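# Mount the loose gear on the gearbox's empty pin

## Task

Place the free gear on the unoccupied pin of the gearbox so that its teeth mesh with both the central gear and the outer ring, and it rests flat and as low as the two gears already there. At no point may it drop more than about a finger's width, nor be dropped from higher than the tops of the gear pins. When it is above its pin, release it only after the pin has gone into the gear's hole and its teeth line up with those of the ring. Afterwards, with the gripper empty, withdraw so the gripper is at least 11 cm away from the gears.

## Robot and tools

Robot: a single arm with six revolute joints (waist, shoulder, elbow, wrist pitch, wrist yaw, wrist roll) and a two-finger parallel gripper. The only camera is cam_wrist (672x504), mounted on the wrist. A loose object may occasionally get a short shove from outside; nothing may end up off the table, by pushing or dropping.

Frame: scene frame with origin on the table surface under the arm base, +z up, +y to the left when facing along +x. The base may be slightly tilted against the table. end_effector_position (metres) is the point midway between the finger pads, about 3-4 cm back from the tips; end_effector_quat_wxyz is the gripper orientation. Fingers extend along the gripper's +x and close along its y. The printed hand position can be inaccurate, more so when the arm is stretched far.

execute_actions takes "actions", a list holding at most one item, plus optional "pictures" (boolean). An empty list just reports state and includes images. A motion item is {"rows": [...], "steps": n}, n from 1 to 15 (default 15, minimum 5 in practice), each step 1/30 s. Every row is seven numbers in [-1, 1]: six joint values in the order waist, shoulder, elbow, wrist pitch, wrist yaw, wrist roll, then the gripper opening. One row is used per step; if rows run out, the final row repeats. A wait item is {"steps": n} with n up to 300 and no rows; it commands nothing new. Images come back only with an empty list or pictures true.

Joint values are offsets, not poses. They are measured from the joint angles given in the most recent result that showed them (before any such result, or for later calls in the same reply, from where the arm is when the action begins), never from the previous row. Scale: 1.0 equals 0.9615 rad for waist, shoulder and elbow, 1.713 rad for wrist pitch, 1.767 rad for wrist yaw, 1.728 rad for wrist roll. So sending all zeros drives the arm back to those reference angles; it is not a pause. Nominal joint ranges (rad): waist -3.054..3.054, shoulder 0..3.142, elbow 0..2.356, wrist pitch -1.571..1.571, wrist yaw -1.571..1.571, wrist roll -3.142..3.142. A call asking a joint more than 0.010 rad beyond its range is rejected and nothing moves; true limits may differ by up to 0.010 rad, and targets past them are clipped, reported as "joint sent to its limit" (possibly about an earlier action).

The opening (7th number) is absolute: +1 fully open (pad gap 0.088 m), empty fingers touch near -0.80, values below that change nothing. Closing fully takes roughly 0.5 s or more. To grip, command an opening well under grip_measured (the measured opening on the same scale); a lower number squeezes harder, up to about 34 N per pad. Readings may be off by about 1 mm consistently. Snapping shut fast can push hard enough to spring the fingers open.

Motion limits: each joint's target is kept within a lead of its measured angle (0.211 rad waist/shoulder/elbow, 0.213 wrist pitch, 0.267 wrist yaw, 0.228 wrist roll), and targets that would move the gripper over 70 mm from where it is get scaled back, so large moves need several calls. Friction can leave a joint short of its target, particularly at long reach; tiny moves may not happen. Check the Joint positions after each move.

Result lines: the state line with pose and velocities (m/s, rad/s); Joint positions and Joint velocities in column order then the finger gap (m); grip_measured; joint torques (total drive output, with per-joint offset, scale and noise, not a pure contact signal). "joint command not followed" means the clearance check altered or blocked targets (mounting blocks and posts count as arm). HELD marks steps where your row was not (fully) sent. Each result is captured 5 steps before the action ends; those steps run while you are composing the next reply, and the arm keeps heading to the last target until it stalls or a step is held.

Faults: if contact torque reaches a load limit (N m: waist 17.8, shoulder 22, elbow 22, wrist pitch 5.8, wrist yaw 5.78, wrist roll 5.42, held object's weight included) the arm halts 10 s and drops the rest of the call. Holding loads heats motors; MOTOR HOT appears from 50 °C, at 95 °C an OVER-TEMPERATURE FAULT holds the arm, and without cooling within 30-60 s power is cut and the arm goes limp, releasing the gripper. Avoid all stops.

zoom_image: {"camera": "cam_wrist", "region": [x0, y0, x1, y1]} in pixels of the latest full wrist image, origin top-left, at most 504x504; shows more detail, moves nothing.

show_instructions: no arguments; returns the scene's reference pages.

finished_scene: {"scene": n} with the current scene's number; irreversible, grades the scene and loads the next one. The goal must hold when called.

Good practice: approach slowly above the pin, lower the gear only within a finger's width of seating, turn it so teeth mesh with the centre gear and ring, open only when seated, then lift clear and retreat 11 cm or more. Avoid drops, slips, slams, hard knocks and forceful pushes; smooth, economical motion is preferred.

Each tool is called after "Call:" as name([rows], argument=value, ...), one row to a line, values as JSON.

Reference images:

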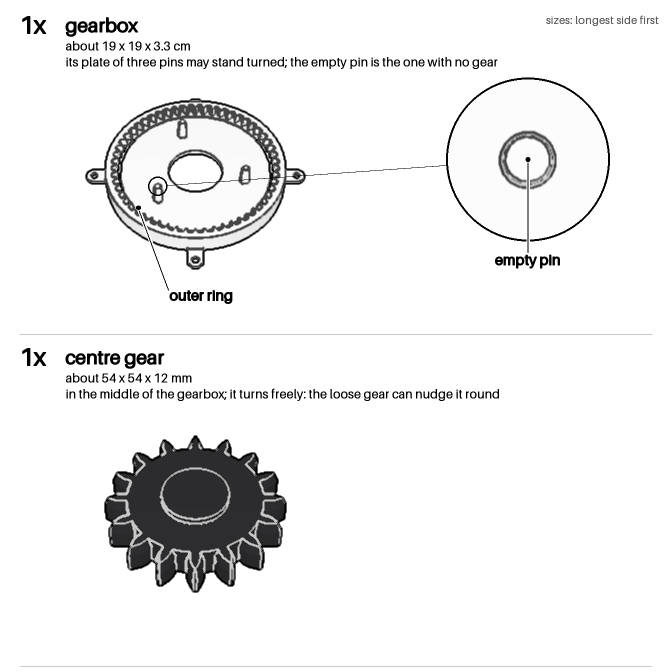

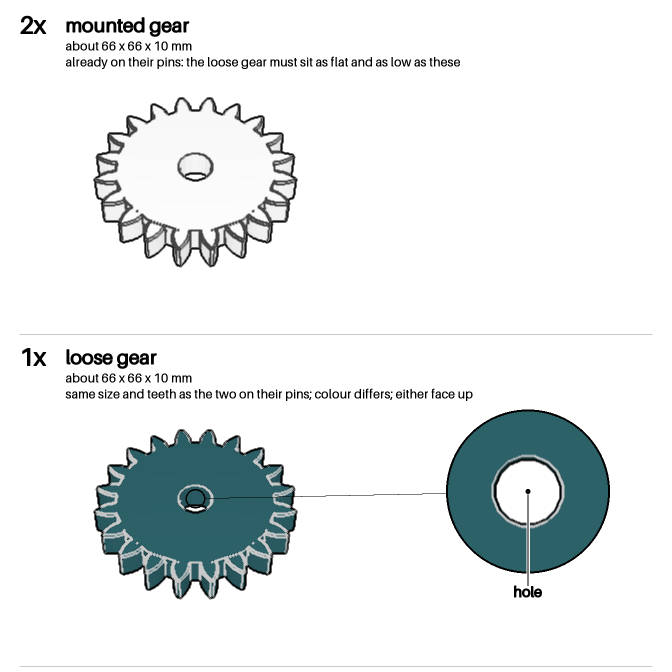

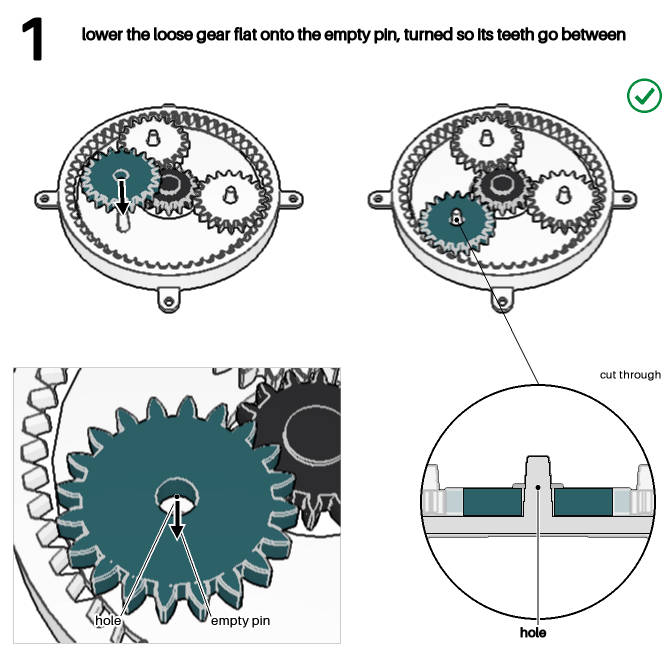

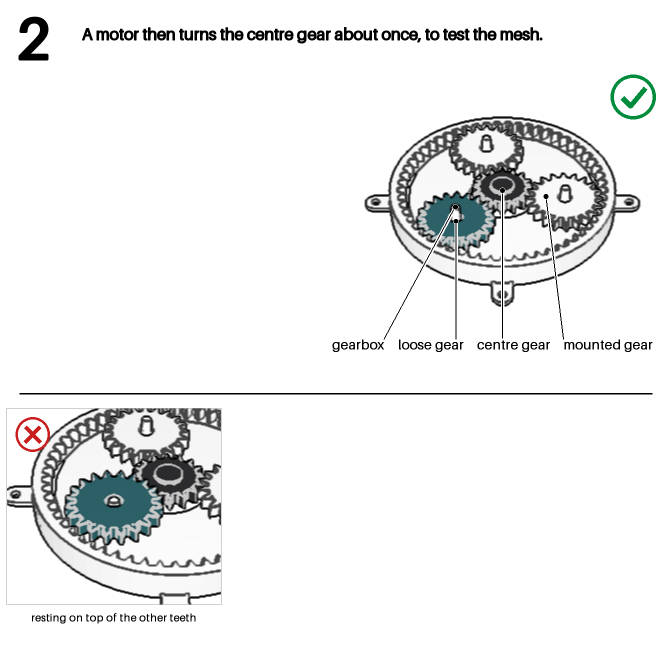

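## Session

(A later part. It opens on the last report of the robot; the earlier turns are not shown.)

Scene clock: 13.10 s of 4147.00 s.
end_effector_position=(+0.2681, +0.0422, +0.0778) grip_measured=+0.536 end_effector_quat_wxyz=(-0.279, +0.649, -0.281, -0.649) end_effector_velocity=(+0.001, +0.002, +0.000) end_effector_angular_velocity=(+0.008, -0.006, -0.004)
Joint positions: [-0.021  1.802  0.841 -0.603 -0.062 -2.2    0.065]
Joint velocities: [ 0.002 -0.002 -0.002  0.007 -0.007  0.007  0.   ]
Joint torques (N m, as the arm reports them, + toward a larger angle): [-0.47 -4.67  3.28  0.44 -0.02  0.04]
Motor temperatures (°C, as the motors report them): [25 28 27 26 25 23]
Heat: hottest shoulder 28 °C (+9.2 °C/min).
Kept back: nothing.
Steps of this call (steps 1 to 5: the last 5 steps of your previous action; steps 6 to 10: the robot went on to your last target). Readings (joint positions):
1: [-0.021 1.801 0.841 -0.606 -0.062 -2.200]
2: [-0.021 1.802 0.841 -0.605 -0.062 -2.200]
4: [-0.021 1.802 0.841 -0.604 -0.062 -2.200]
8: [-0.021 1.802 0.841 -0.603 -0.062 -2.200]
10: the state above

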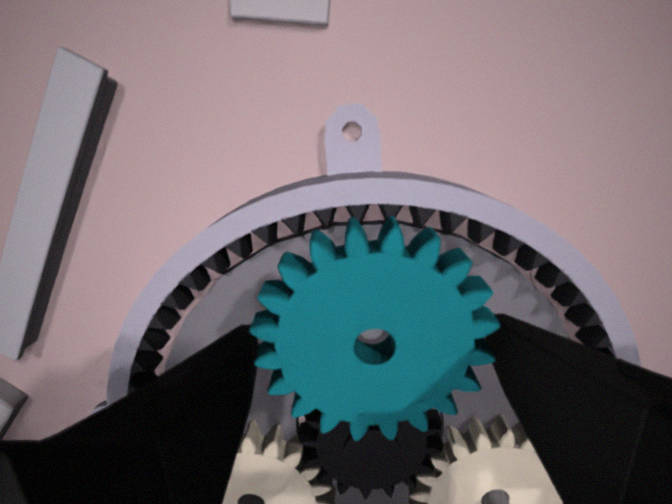

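Call:
execute_actions([
  {"rows":[[-0.004,0.018,-0.012,0.005,0,0,0.2],[-0.004,0.024,-0.016,0.013,0,0,0.2]],"steps":10},
])

Call:
execute_actions([
  {"steps":10},
], pictures=true)

Call:
zoom_image(camera="cam_wrist", region=[270,180,480,390])

Scene clock: 13.53 s of 4147.00 s.
end_effector_position=(+0.2687, +0.0419, +0.0747) grip_measured=+0.536 end_effector_quat_wxyz=(-0.279, +0.650, -0.281, -0.649) end_effector_velocity=(-0.016, -0.000, -0.015) end_effector_angular_velocity=(+0.014, +0.063, +0.001)
Joint positions: [-0.022  1.812  0.837 -0.587 -0.062 -2.2    0.065]
Joint velocities: [-0.002  0.037 -0.032  0.007 -0.022 -0.007  0.   ]
Joint torques (N m, as the arm reports them, + toward a larger angle): [-0.84 -4.71  3.28  0.48 -0.04  0.04]
Motor temperatures (°C, as the motors report them): [25 28 27 26 25 23]
Heat: hottest shoulder 28 °C (+8.9 °C/min).
Steps of this call (steps 1 to 8: the robot went on to your last target; steps 9 to 13: the first 5 steps of this action). Readings (joint positions):
9: [-0.021 1.803 0.841 -0.601 -0.062 -2.200]
10: [-0.021 1.805 0.840 -0.596 -0.062 -2.200]
12: [-0.022 1.810 0.838 -0.588 -0.062 -2.200]
13: the state above

Scene clock: 13.87 s of 4147.00 s.
end_effector_position=(+0.2685, +0.0417, +0.0738) grip_measured=+0.536 end_effector_quat_wxyz=(-0.279, +0.650, -0.281, -0.649) end_effector_velocity=(+0.000, +0.000, -0.001) end_effector_angular_velocity=(+0.008, -0.002, +0.005)
Joint positions: [-0.022  1.814  0.835 -0.583 -0.062 -2.2    0.065]
Joint velocities: [-0.002  0.002 -0.002  0.007 -0.007 -0.007 -0.   ]
Joint torques (N m, as the arm reports them, + toward a larger angle): [-0.81 -4.65  3.24  0.42 -0.03  0.01]
Motor temperatures (°C, as the motors report them): [25 28 27 26 25 23]
Heat: hottest shoulder 28 °C (+8.7 °C/min).
Kept back: nothing.
Steps of this call (steps 1 to 5: the last 5 steps of your previous action; steps 6 to 10: the robot went on to your last target). Readings (joint positions):
1: [-0.022 1.813 0.836 -0.586 -0.062 -2.200]
2: [-0.022 1.813 0.835 -0.586 -0.062 -2.200]
4: [-0.022 1.814 0.835 -0.584 -0.062 -2.200]
8: [-0.022 1.814 0.835 -0.583 -0.062 -2.200]
10: the state above

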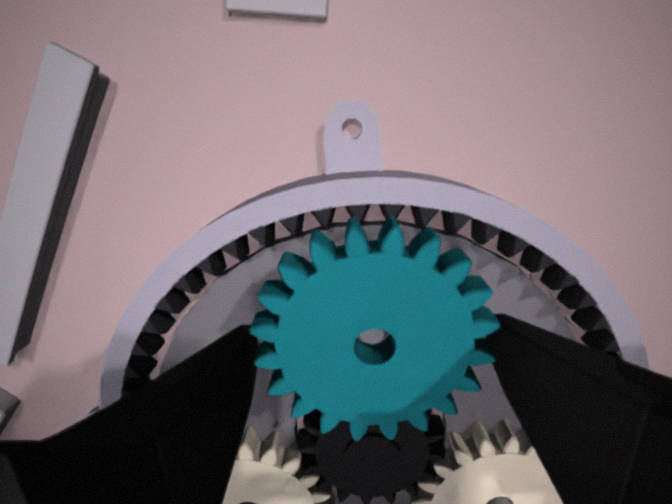

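Region (270, 180, 480, 390) of cam_wrist's 672x504 image, scaled by 2.400, with more detail than that image has.

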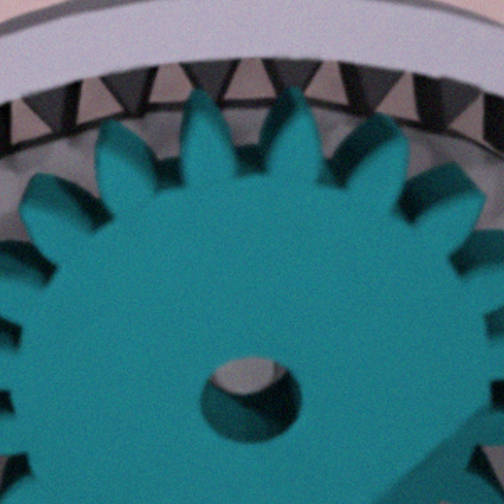

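Call:
execute_actions([
  {"rows":[[-0.003,0.018,-0.012,0.005,0,-0.03,0.2],[-0.003,0.024,-0.016,0.012,0,-0.056,0.2]],"steps":10},
])

Call:
execute_actions([
  {"steps":10},
], pictures=true)

Call:
zoom_image(camera="cam_wrist", region=[270,180,480,390])

Scene clock: 14.23 s of 4147.00 s.
end_effector_position=(+0.2688, +0.0415, +0.0707) grip_measured=+0.536 end_effector_quat_wxyz=(-0.255, +0.660, -0.256, -0.659) end_effector_velocity=(-0.017, -0.003, -0.018) end_effector_angular_velocity=(-0.001, +0.062, +0.221)
Joint positions: [-0.022  1.823  0.831 -0.569 -0.062 -2.275  0.065]
Joint velocities: [-0.002  0.042 -0.042  0.022 -0.007 -0.227 -0.   ]
Joint torques (N m, as the arm reports them, + toward a larger angle): [-0.82 -4.79  3.3   0.45 -0.03 -0.1 ]
Motor temperatures (°C, as the motors report them): [25 28 27 26 25 23]
Heat: hottest shoulder 28 °C (+8.4 °C/min).
Steps of this call (steps 1 to 6: the robot went on to your last target; steps 7 to 11: the first 5 steps of this action). Readings (joint positions):
7: [-0.022 1.815 0.835 -0.582 -0.062 -2.211]
8: [-0.022 1.817 0.833 -0.577 -0.062 -2.236]
10: [-0.022 1.821 0.832 -0.570 -0.062 -2.267]
11: the state above

Scene clock: 14.57 s of 4147.00 s.
end_effector_position=(+0.2684, +0.0414, +0.0698) grip_measured=+0.536 end_effector_quat_wxyz=(-0.249, +0.662, -0.251, -0.661) end_effector_velocity=(-0.002, +0.002, +0.001) end_effector_angular_velocity=(+0.007, +0.004, +0.010)
Joint positions: [-0.022  1.825  0.828 -0.565 -0.062 -2.293  0.065]
Joint velocities: [ 0.002 -0.007 -0.002 -0.007 -0.007 -0.007 -0.   ]
Joint torques (N m, as the arm reports them, + toward a larger angle): [-0.84 -4.72  3.22  0.41 -0.02 -0.07]
Motor temperatures (°C, as the motors report them): [25 28 27 26 25 23]
Heat: hottest shoulder 28 °C (+8.2 °C/min).
Kept back: nothing.
Steps of this call (steps 1 to 5: the last 5 steps of your previous action; steps 6 to 10: the robot went on to your last target). Readings (joint positions):
1: [-0.022 1.824 0.830 -0.568 -0.062 -2.281]
2: [-0.022 1.825 0.829 -0.567 -0.062 -2.285]
4: [-0.022 1.825 0.828 -0.566 -0.062 -2.289]
8: [-0.022 1.825 0.828 -0.565 -0.062 -2.292]
10: the state above

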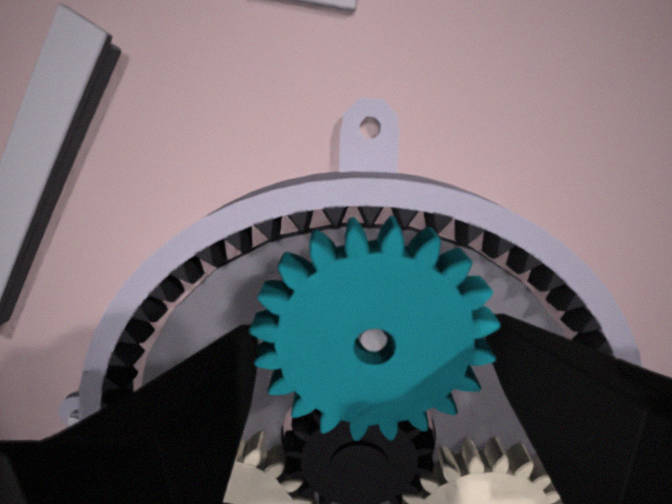

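Region (270, 180, 480, 390) of cam_wrist's 672x504 image, scaled by 2.400, with more detail than that image has.

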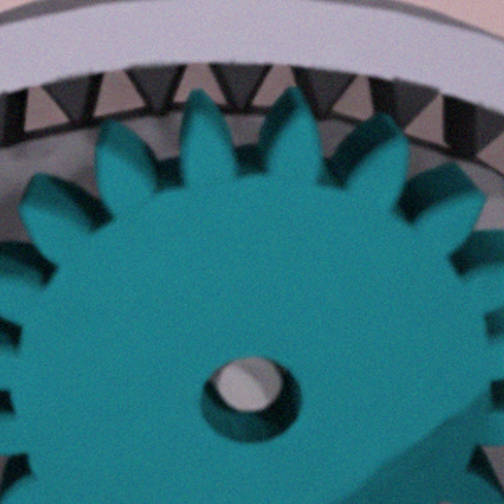

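Pin is inside and teeth are aligned; lowering 8 mm slowly.

Call:
execute_actions([
  {"rows":[[0,0.015,-0.011,0.003,0,0.008,0.2],[0,0.018,-0.013,0.006,0,0.008,0.2],[0,0.021,-0.014,0.008,0,0.008,0.2],[0,0.024,-0.016,0.011,0,0.008,0.2],[0,0.027,-0.017,0.013,0,0.008,0.2],[0,0.03,-0.019,0.016,0,0.008,0.2],[0,0.033,-0.02,0.019,0,0.008,0.2],[0,0.036,-0.021,0.021,0,0.008,0.2]],"steps":12},
])

Call:
execute_actions([
  {"steps":12},
], pictures=true)

Call:
zoom_image(camera="cam_wrist", region=[240,180,520,460])

Scene clock: 14.97 s of 4147.00 s.
end_effector_position=(+0.2684, +0.0411, +0.0652) grip_measured=+0.536 end_effector_quat_wxyz=(-0.252, +0.661, -0.254, -0.660) end_effector_velocity=(-0.005, -0.002, -0.030) end_effector_angular_velocity=(+0.006, +0.013, -0.011)
Joint positions: [-0.022  1.839  0.822 -0.545 -0.062 -2.284  0.065]
Joint velocities: [-0.002  0.085 -0.051  0.125 -0.007  0.007 -0.   ]
Joint torques (N m, as the arm reports them, + toward a larger angle): [-0.49 -4.72  3.12  0.43 -0.02  0.15]
Motor temperatures (°C, as the motors report them): [25 28 27 26 25 23]
Heat: hottest shoulder 28 °C (+8.0 °C/min).
Steps of this call (steps 1 to 5: the robot went on to your last target; steps 6 to 12: the first 7 steps of this action). Readings (joint positions):
6: [-0.022 1.826 0.828 -0.565 -0.062 -2.293]
7: [-0.022 1.827 0.828 -0.562 -0.062 -2.290]
9: [-0.022 1.831 0.827 -0.556 -0.062 -2.286]
12: the state above

Scene clock: 15.37 s of 4147.00 s.
end_effector_position=(+0.2685, +0.0409, +0.0623) grip_measured=+0.536 end_effector_quat_wxyz=(-0.252, +0.661, -0.254, -0.659) end_effector_velocity=(+0.004, +0.001, +0.000) end_effector_angular_velocity=(+0.010, -0.021, +0.006)
Joint positions: [-0.022  1.848  0.818 -0.532 -0.062 -2.282  0.065]
Joint velocities: [-0.002 -0.002 -0.002  0.022 -0.007 -0.007 -0.   ]
Joint torques (N m, as the arm reports them, + toward a larger angle): [-0.48 -4.7   3.02  0.43 -0.01  0.15]
Motor temperatures (°C, as the motors report them): [25 28 27 26 25 23]
Heat: hottest shoulder 28 °C (+7.8 °C/min).
Kept back: nothing.
Steps of this call (steps 1 to 5: the last 5 steps of your previous action; steps 6 to 12: the robot went on to your last target). Readings (joint positions):
1: [-0.022 1.842 0.820 -0.541 -0.062 -2.283]
2: [-0.022 1.844 0.820 -0.537 -0.062 -2.283]
4: [-0.022 1.847 0.819 -0.534 -0.062 -2.283]
8: [-0.022 1.848 0.818 -0.532 -0.062 -2.283]
12: the state above

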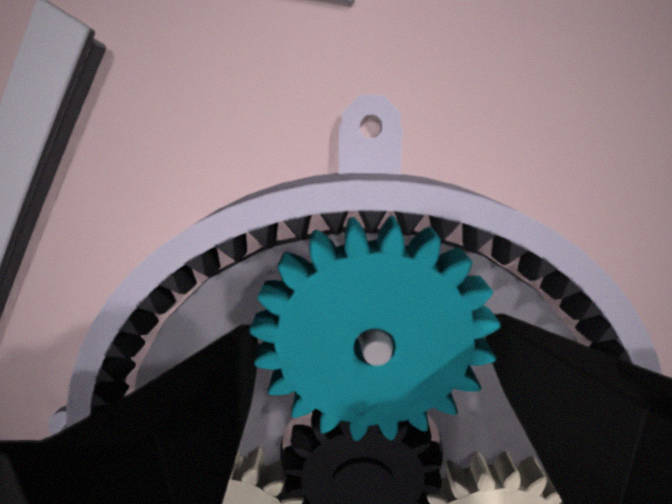

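Region (240, 180, 520, 460) of cam_wrist's 672x504 image, scaled by 1.800, with more detail than that image has.

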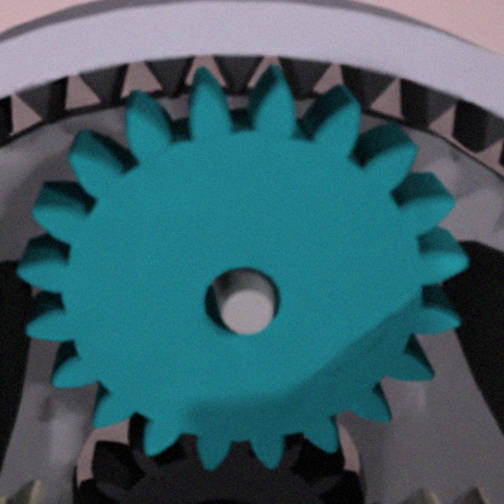

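Call:
execute_actions([
  {"rows":[[0,0.015,-0.011,0.003,0,0,0.2],[0,0.018,-0.013,0.006,0,0,0.2],[0,0.021,-0.014,0.008,0,0,0.2],[0,0.024,-0.016,0.011,0,0,0.2],[0,0.027,-0.017,0.013,0,0,0.2],[0,0.03,-0.019,0.016,0,0,0.2],[0,0.033,-0.02,0.019,0,0,0.2],[0,0.036,-0.021,0.021,0,0,0.2]],"steps":12},
])

Call:
execute_actions([
  {"steps":12},
], pictures=true)

Scene clock: 15.83 s of 4147.00 s.
end_effector_position=(+0.2688, +0.0407, +0.0579) grip_measured=+0.536 end_effector_quat_wxyz=(-0.253, +0.662, -0.253, -0.659) end_effector_velocity=(+0.001, -0.003, -0.026) end_effector_angular_velocity=(+0.008, -0.007, -0.014)
Joint positions: [-0.022  1.861  0.812 -0.511 -0.063 -2.282  0.065]
Joint velocities: [-0.007  0.081 -0.037  0.125 -0.007  0.007 -0.   ]
Joint torques (N m, as the arm reports them, + toward a larger angle): [-0.53 -4.69  2.76  0.39  0.01  0.03]
Motor temperatures (°C, as the motors report them): [25 28 27 26 25 23]
Heat: hottest shoulder 28 °C (+7.6 °C/min).
Steps of this call (steps 1 to 7: the robot went on to your last target; steps 8 to 14: the first 7 steps of this action). Readings (joint positions):
8: [-0.022 1.848 0.818 -0.531 -0.062 -2.282]
9: [-0.022 1.849 0.817 -0.529 -0.062 -2.282]
11: [-0.022 1.853 0.815 -0.523 -0.062 -2.282]
14: the state above

Scene clock: 16.23 s of 4147.00 s.
end_effector_position=(+0.2685, +0.0407, +0.0553) grip_measured=+0.536 end_effector_quat_wxyz=(-0.253, +0.661, -0.253, -0.659) end_effector_velocity=(-0.001, +0.002, -0.001) end_effector_angular_velocity=(+0.008, -0.001, -0.005)
Joint positions: [-0.022  1.869  0.808 -0.499 -0.064 -2.282  0.065]
Joint velocities: [ 0.002 -0.002 -0.007  0.007 -0.007  0.007  0.   ]
Joint torques (N m, as the arm reports them, + toward a larger angle): [-0.54 -4.58  2.83  0.47  0.02  0.02]
Motor temperatures (°C, as the motors report them): [25 28 27 26 25 23]
Heat: hottest shoulder 28 °C (+7.4 °C/min).
Kept back: nothing.
Steps of this call (steps 1 to 5: the last 5 steps of your previous action; steps 6 to 12: the robot went on to your last target). Readings (joint positions):
1: [-0.022 1.864 0.811 -0.507 -0.063 -2.282]
2: [-0.022 1.866 0.810 -0.503 -0.063 -2.282]
4: [-0.022 1.869 0.809 -0.500 -0.064 -2.282]
8: [-0.022 1.869 0.808 -0.499 -0.064 -2.282]
12: the state above

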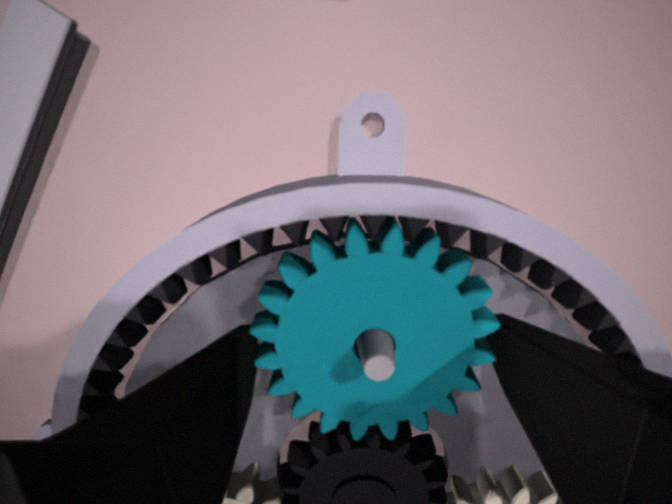

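Call:
execute_actions([
  {"rows":[[0,0.017,-0.012,0.003,0,0,0.2],[0,0.021,-0.014,0.006,0,0,0.2],[0,0.024,-0.016,0.009,0,0,0.2]],"steps":15},
])

Call:
execute_actions([
  {"rows":[[0,0,0,0,0,0,0.5],[0,0,0,0,0,0,0.56],[0,0,0,0,0,0,0.62],[0,0,0,0,0,0,0.68]],"steps":15},
], pictures=true)

Scene clock: 16.73 s of 4147.00 s.
end_effector_position=(+0.2684, +0.0406, +0.0544) grip_measured=+0.536 end_effector_quat_wxyz=(-0.253, +0.662, -0.253, -0.659) end_effector_velocity=(-0.002, +0.002, -0.002) end_effector_angular_velocity=(+0.021, +0.005, +0.005)
Joint positions: [-0.022  1.87   0.805 -0.493 -0.064 -2.282  0.065]
Joint velocities: [-0.002  0.002 -0.007  0.007 -0.022 -0.007 -0.   ]
Joint torques (N m, as the arm reports them, + toward a larger angle): [-0.52 -3.7   2.58  0.98 -0.02  0.02]
Motor temperatures (°C, as the motors report them): [25 28 27 26 25 23]
Heat: hottest shoulder 28 °C (+7.2 °C/min).
Steps of this call (steps 1 to 5: the robot went on to your last target; steps 6 to 15: the first 10 steps of this action). Readings (joint positions):
6: [-0.022 1.869 0.808 -0.499 -0.064 -2.282]
7: [-0.022 1.870 0.807 -0.498 -0.064 -2.282]
9: [-0.022 1.870 0.806 -0.494 -0.064 -2.282]
13: [-0.022 1.870 0.805 -0.493 -0.064 -2.282]
15: the state above

Scene clock: 17.23 s of 4147.00 s.
end_effector_position=(+0.2684, +0.0406, +0.0542) grip_measured=+0.666 end_effector_quat_wxyz=(-0.253, +0.662, -0.253, -0.659) end_effector_velocity=(-0.002, +0.003, +0.001) end_effector_angular_velocity=(+0.021, +0.005, +0.005)
Joint positions: [-0.022  1.871  0.804 -0.491 -0.064 -2.282  0.072]
Joint velocities: [-0.002 -0.007 -0.002 -0.007 -0.022 -0.007  0.008]
Joint torques (N m, as the arm reports them, + toward a larger angle): [-0.51 -5.98  4.13  0.19 -0.01  0.04]
Motor temperatures (°C, as the motors report them): [25 28 27 26 25 23]
Heat: hottest shoulder 28 °C (+7.0 °C/min).
Steps of this call (steps 1 to 5: the last 5 steps of your previous action; steps 6 to 15: the first 10 steps of this action, its rows measured from where the robot was after step 5). Readings (joint positions):
5: [-0.022 1.870 0.805 -0.492 -0.064 -2.282]
6: [-0.022 1.871 0.805 -0.492 -0.064 -2.282]
7: [-0.022 1.870 0.805 -0.492 -0.064 -2.282]
9: [-0.022 1.871 0.805 -0.492 -0.064 -2.282]
13: [-0.022 1.870 0.805 -0.491 -0.064 -2.282]
15: the state above

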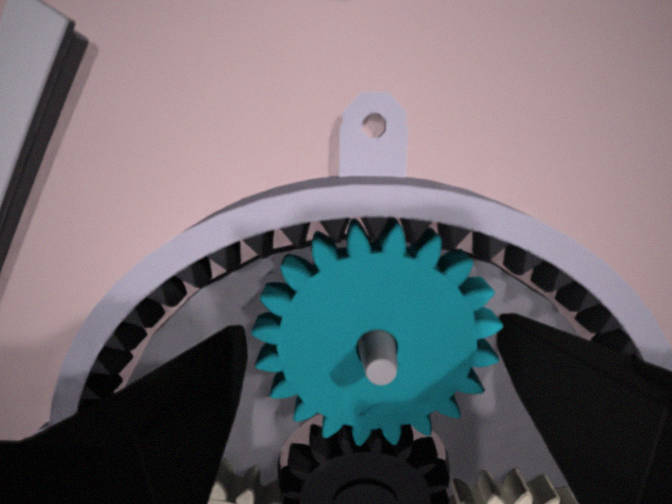

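Call:
execute_actions([
  {"rows":[[0,-0.025,0.015,-0.01,0,0,0.68],[0,-0.04,0.022,-0.02,0,0,0.68],[0,-0.06,0.03,-0.035,0,0,0.68],[0,-0.08,0.04,-0.05,0,0,0.68],[0,-0.105,0.05,-0.07,0,0,0.68],[0,-0.13,0.065,-0.095,0,0,0.68],[0,-0.16,0.09,-0.125,0,0,0.68],[0,-0.19,0.12,-0.16,0,0,0.68],[0,-0.22,0.155,-0.195,0,0,0.68],[0,-0.245,0.19,-0.23,0,0,0.68],[0,-0.27,0.23,-0.265,0,0,0.68],[0,-0.29,0.27,-0.3,0,0,0.68],[0,-0.31,0.31,-0.335,0,0,0.68],[0,-0.33,0.35,-0.37,0,0,0.68],[0,-0.345,0.38,-0.39,0,0,0.68]]},
])

Call:
execute_actions([
  {"steps":14},
], pictures=true)

Scene clock: 17.77 s of 4147.00 s.
end_effector_position=(+0.2686, +0.0447, +0.1163) grip_measured=+0.680 end_effector_quat_wxyz=(-0.252, +0.660, -0.254, -0.660) end_effector_velocity=(+0.016, +0.030, +0.380) end_effector_angular_velocity=(+0.026, -0.034, -0.007)
Joint positions: [-0.022  1.707  0.913 -0.77  -0.064 -2.283  0.072]
Joint velocities: [-0.002 -0.799  0.842 -1.604 -0.022  0.007 -0.   ]
Joint torques (N m, as the arm reports them, + toward a larger angle): [-0.55 -7.4   6.9   0.05 -0.02  0.02]
Motor temperatures (°C, as the motors report them): [25 28 27 26 25 23]
Heat: hottest shoulder 28 °C (+6.8 °C/min).
Steps of this call (steps 1 to 5: the last 5 steps of your previous action; step 6: the robot went on to your last target; steps 7 to 16: the first 10 steps of this action). Readings (joint positions):
7: [-0.022 1.869 0.805 -0.494 -0.064 -2.282]
8: [-0.022 1.864 0.807 -0.503 -0.064 -2.282]
10: [-0.022 1.842 0.815 -0.537 -0.064 -2.282]
14: [-0.022 1.759 0.864 -0.667 -0.064 -2.283]
16: the state above

Scene clock: 18.23 s of 4147.00 s.
end_effector_position=(+0.2664, +0.0510, +0.2155) grip_measured=+0.680 end_effector_quat_wxyz=(-0.257, +0.669, -0.249, -0.652) end_effector_velocity=(-0.006, -0.000, +0.004) end_effector_angular_velocity=(+0.004, +0.023, +0.004)
Joint positions: [-0.022  1.542  1.16  -1.154 -0.064 -2.282  0.072]
Joint velocities: [-0.002 -0.007  0.007 -0.037 -0.007 -0.007  0.   ]
Joint torques (N m, as the arm reports them, + toward a larger angle): [-0.48 -5.71  7.19  0.02 -0.03  0.04]
Motor temperatures (°C, as the motors report them): [25 28 27 26 25 23]
Heat: hottest shoulder 28 °C (+6.6 °C/min).
Kept back: nothing.
Steps of this call (steps 1 to 5: the last 5 steps of your previous action; steps 6 to 14: the robot went on to your last target). Readings (joint positions):
1: [-0.022 1.681 0.944 -0.824 -0.064 -2.283]
2: [-0.022 1.656 0.978 -0.879 -0.064 -2.283]
4: [-0.022 1.610 1.052 -0.993 -0.064 -2.283]
8: [-0.022 1.548 1.149 -1.120 -0.064 -2.282]
14: the state above

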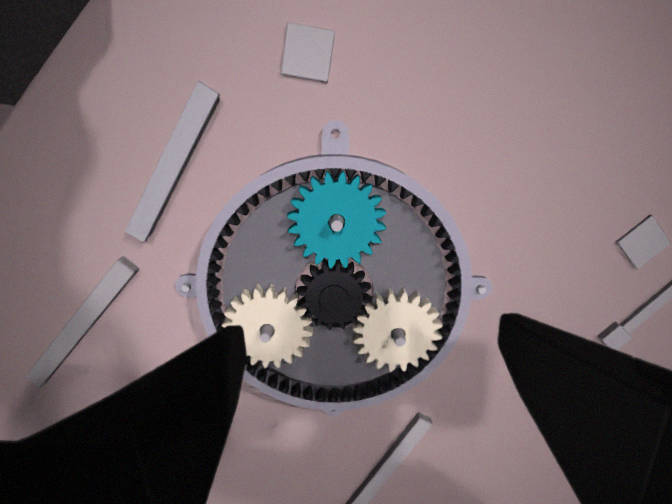

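Call:
finished_scene(scene=1)

The scene is finished: the task was done.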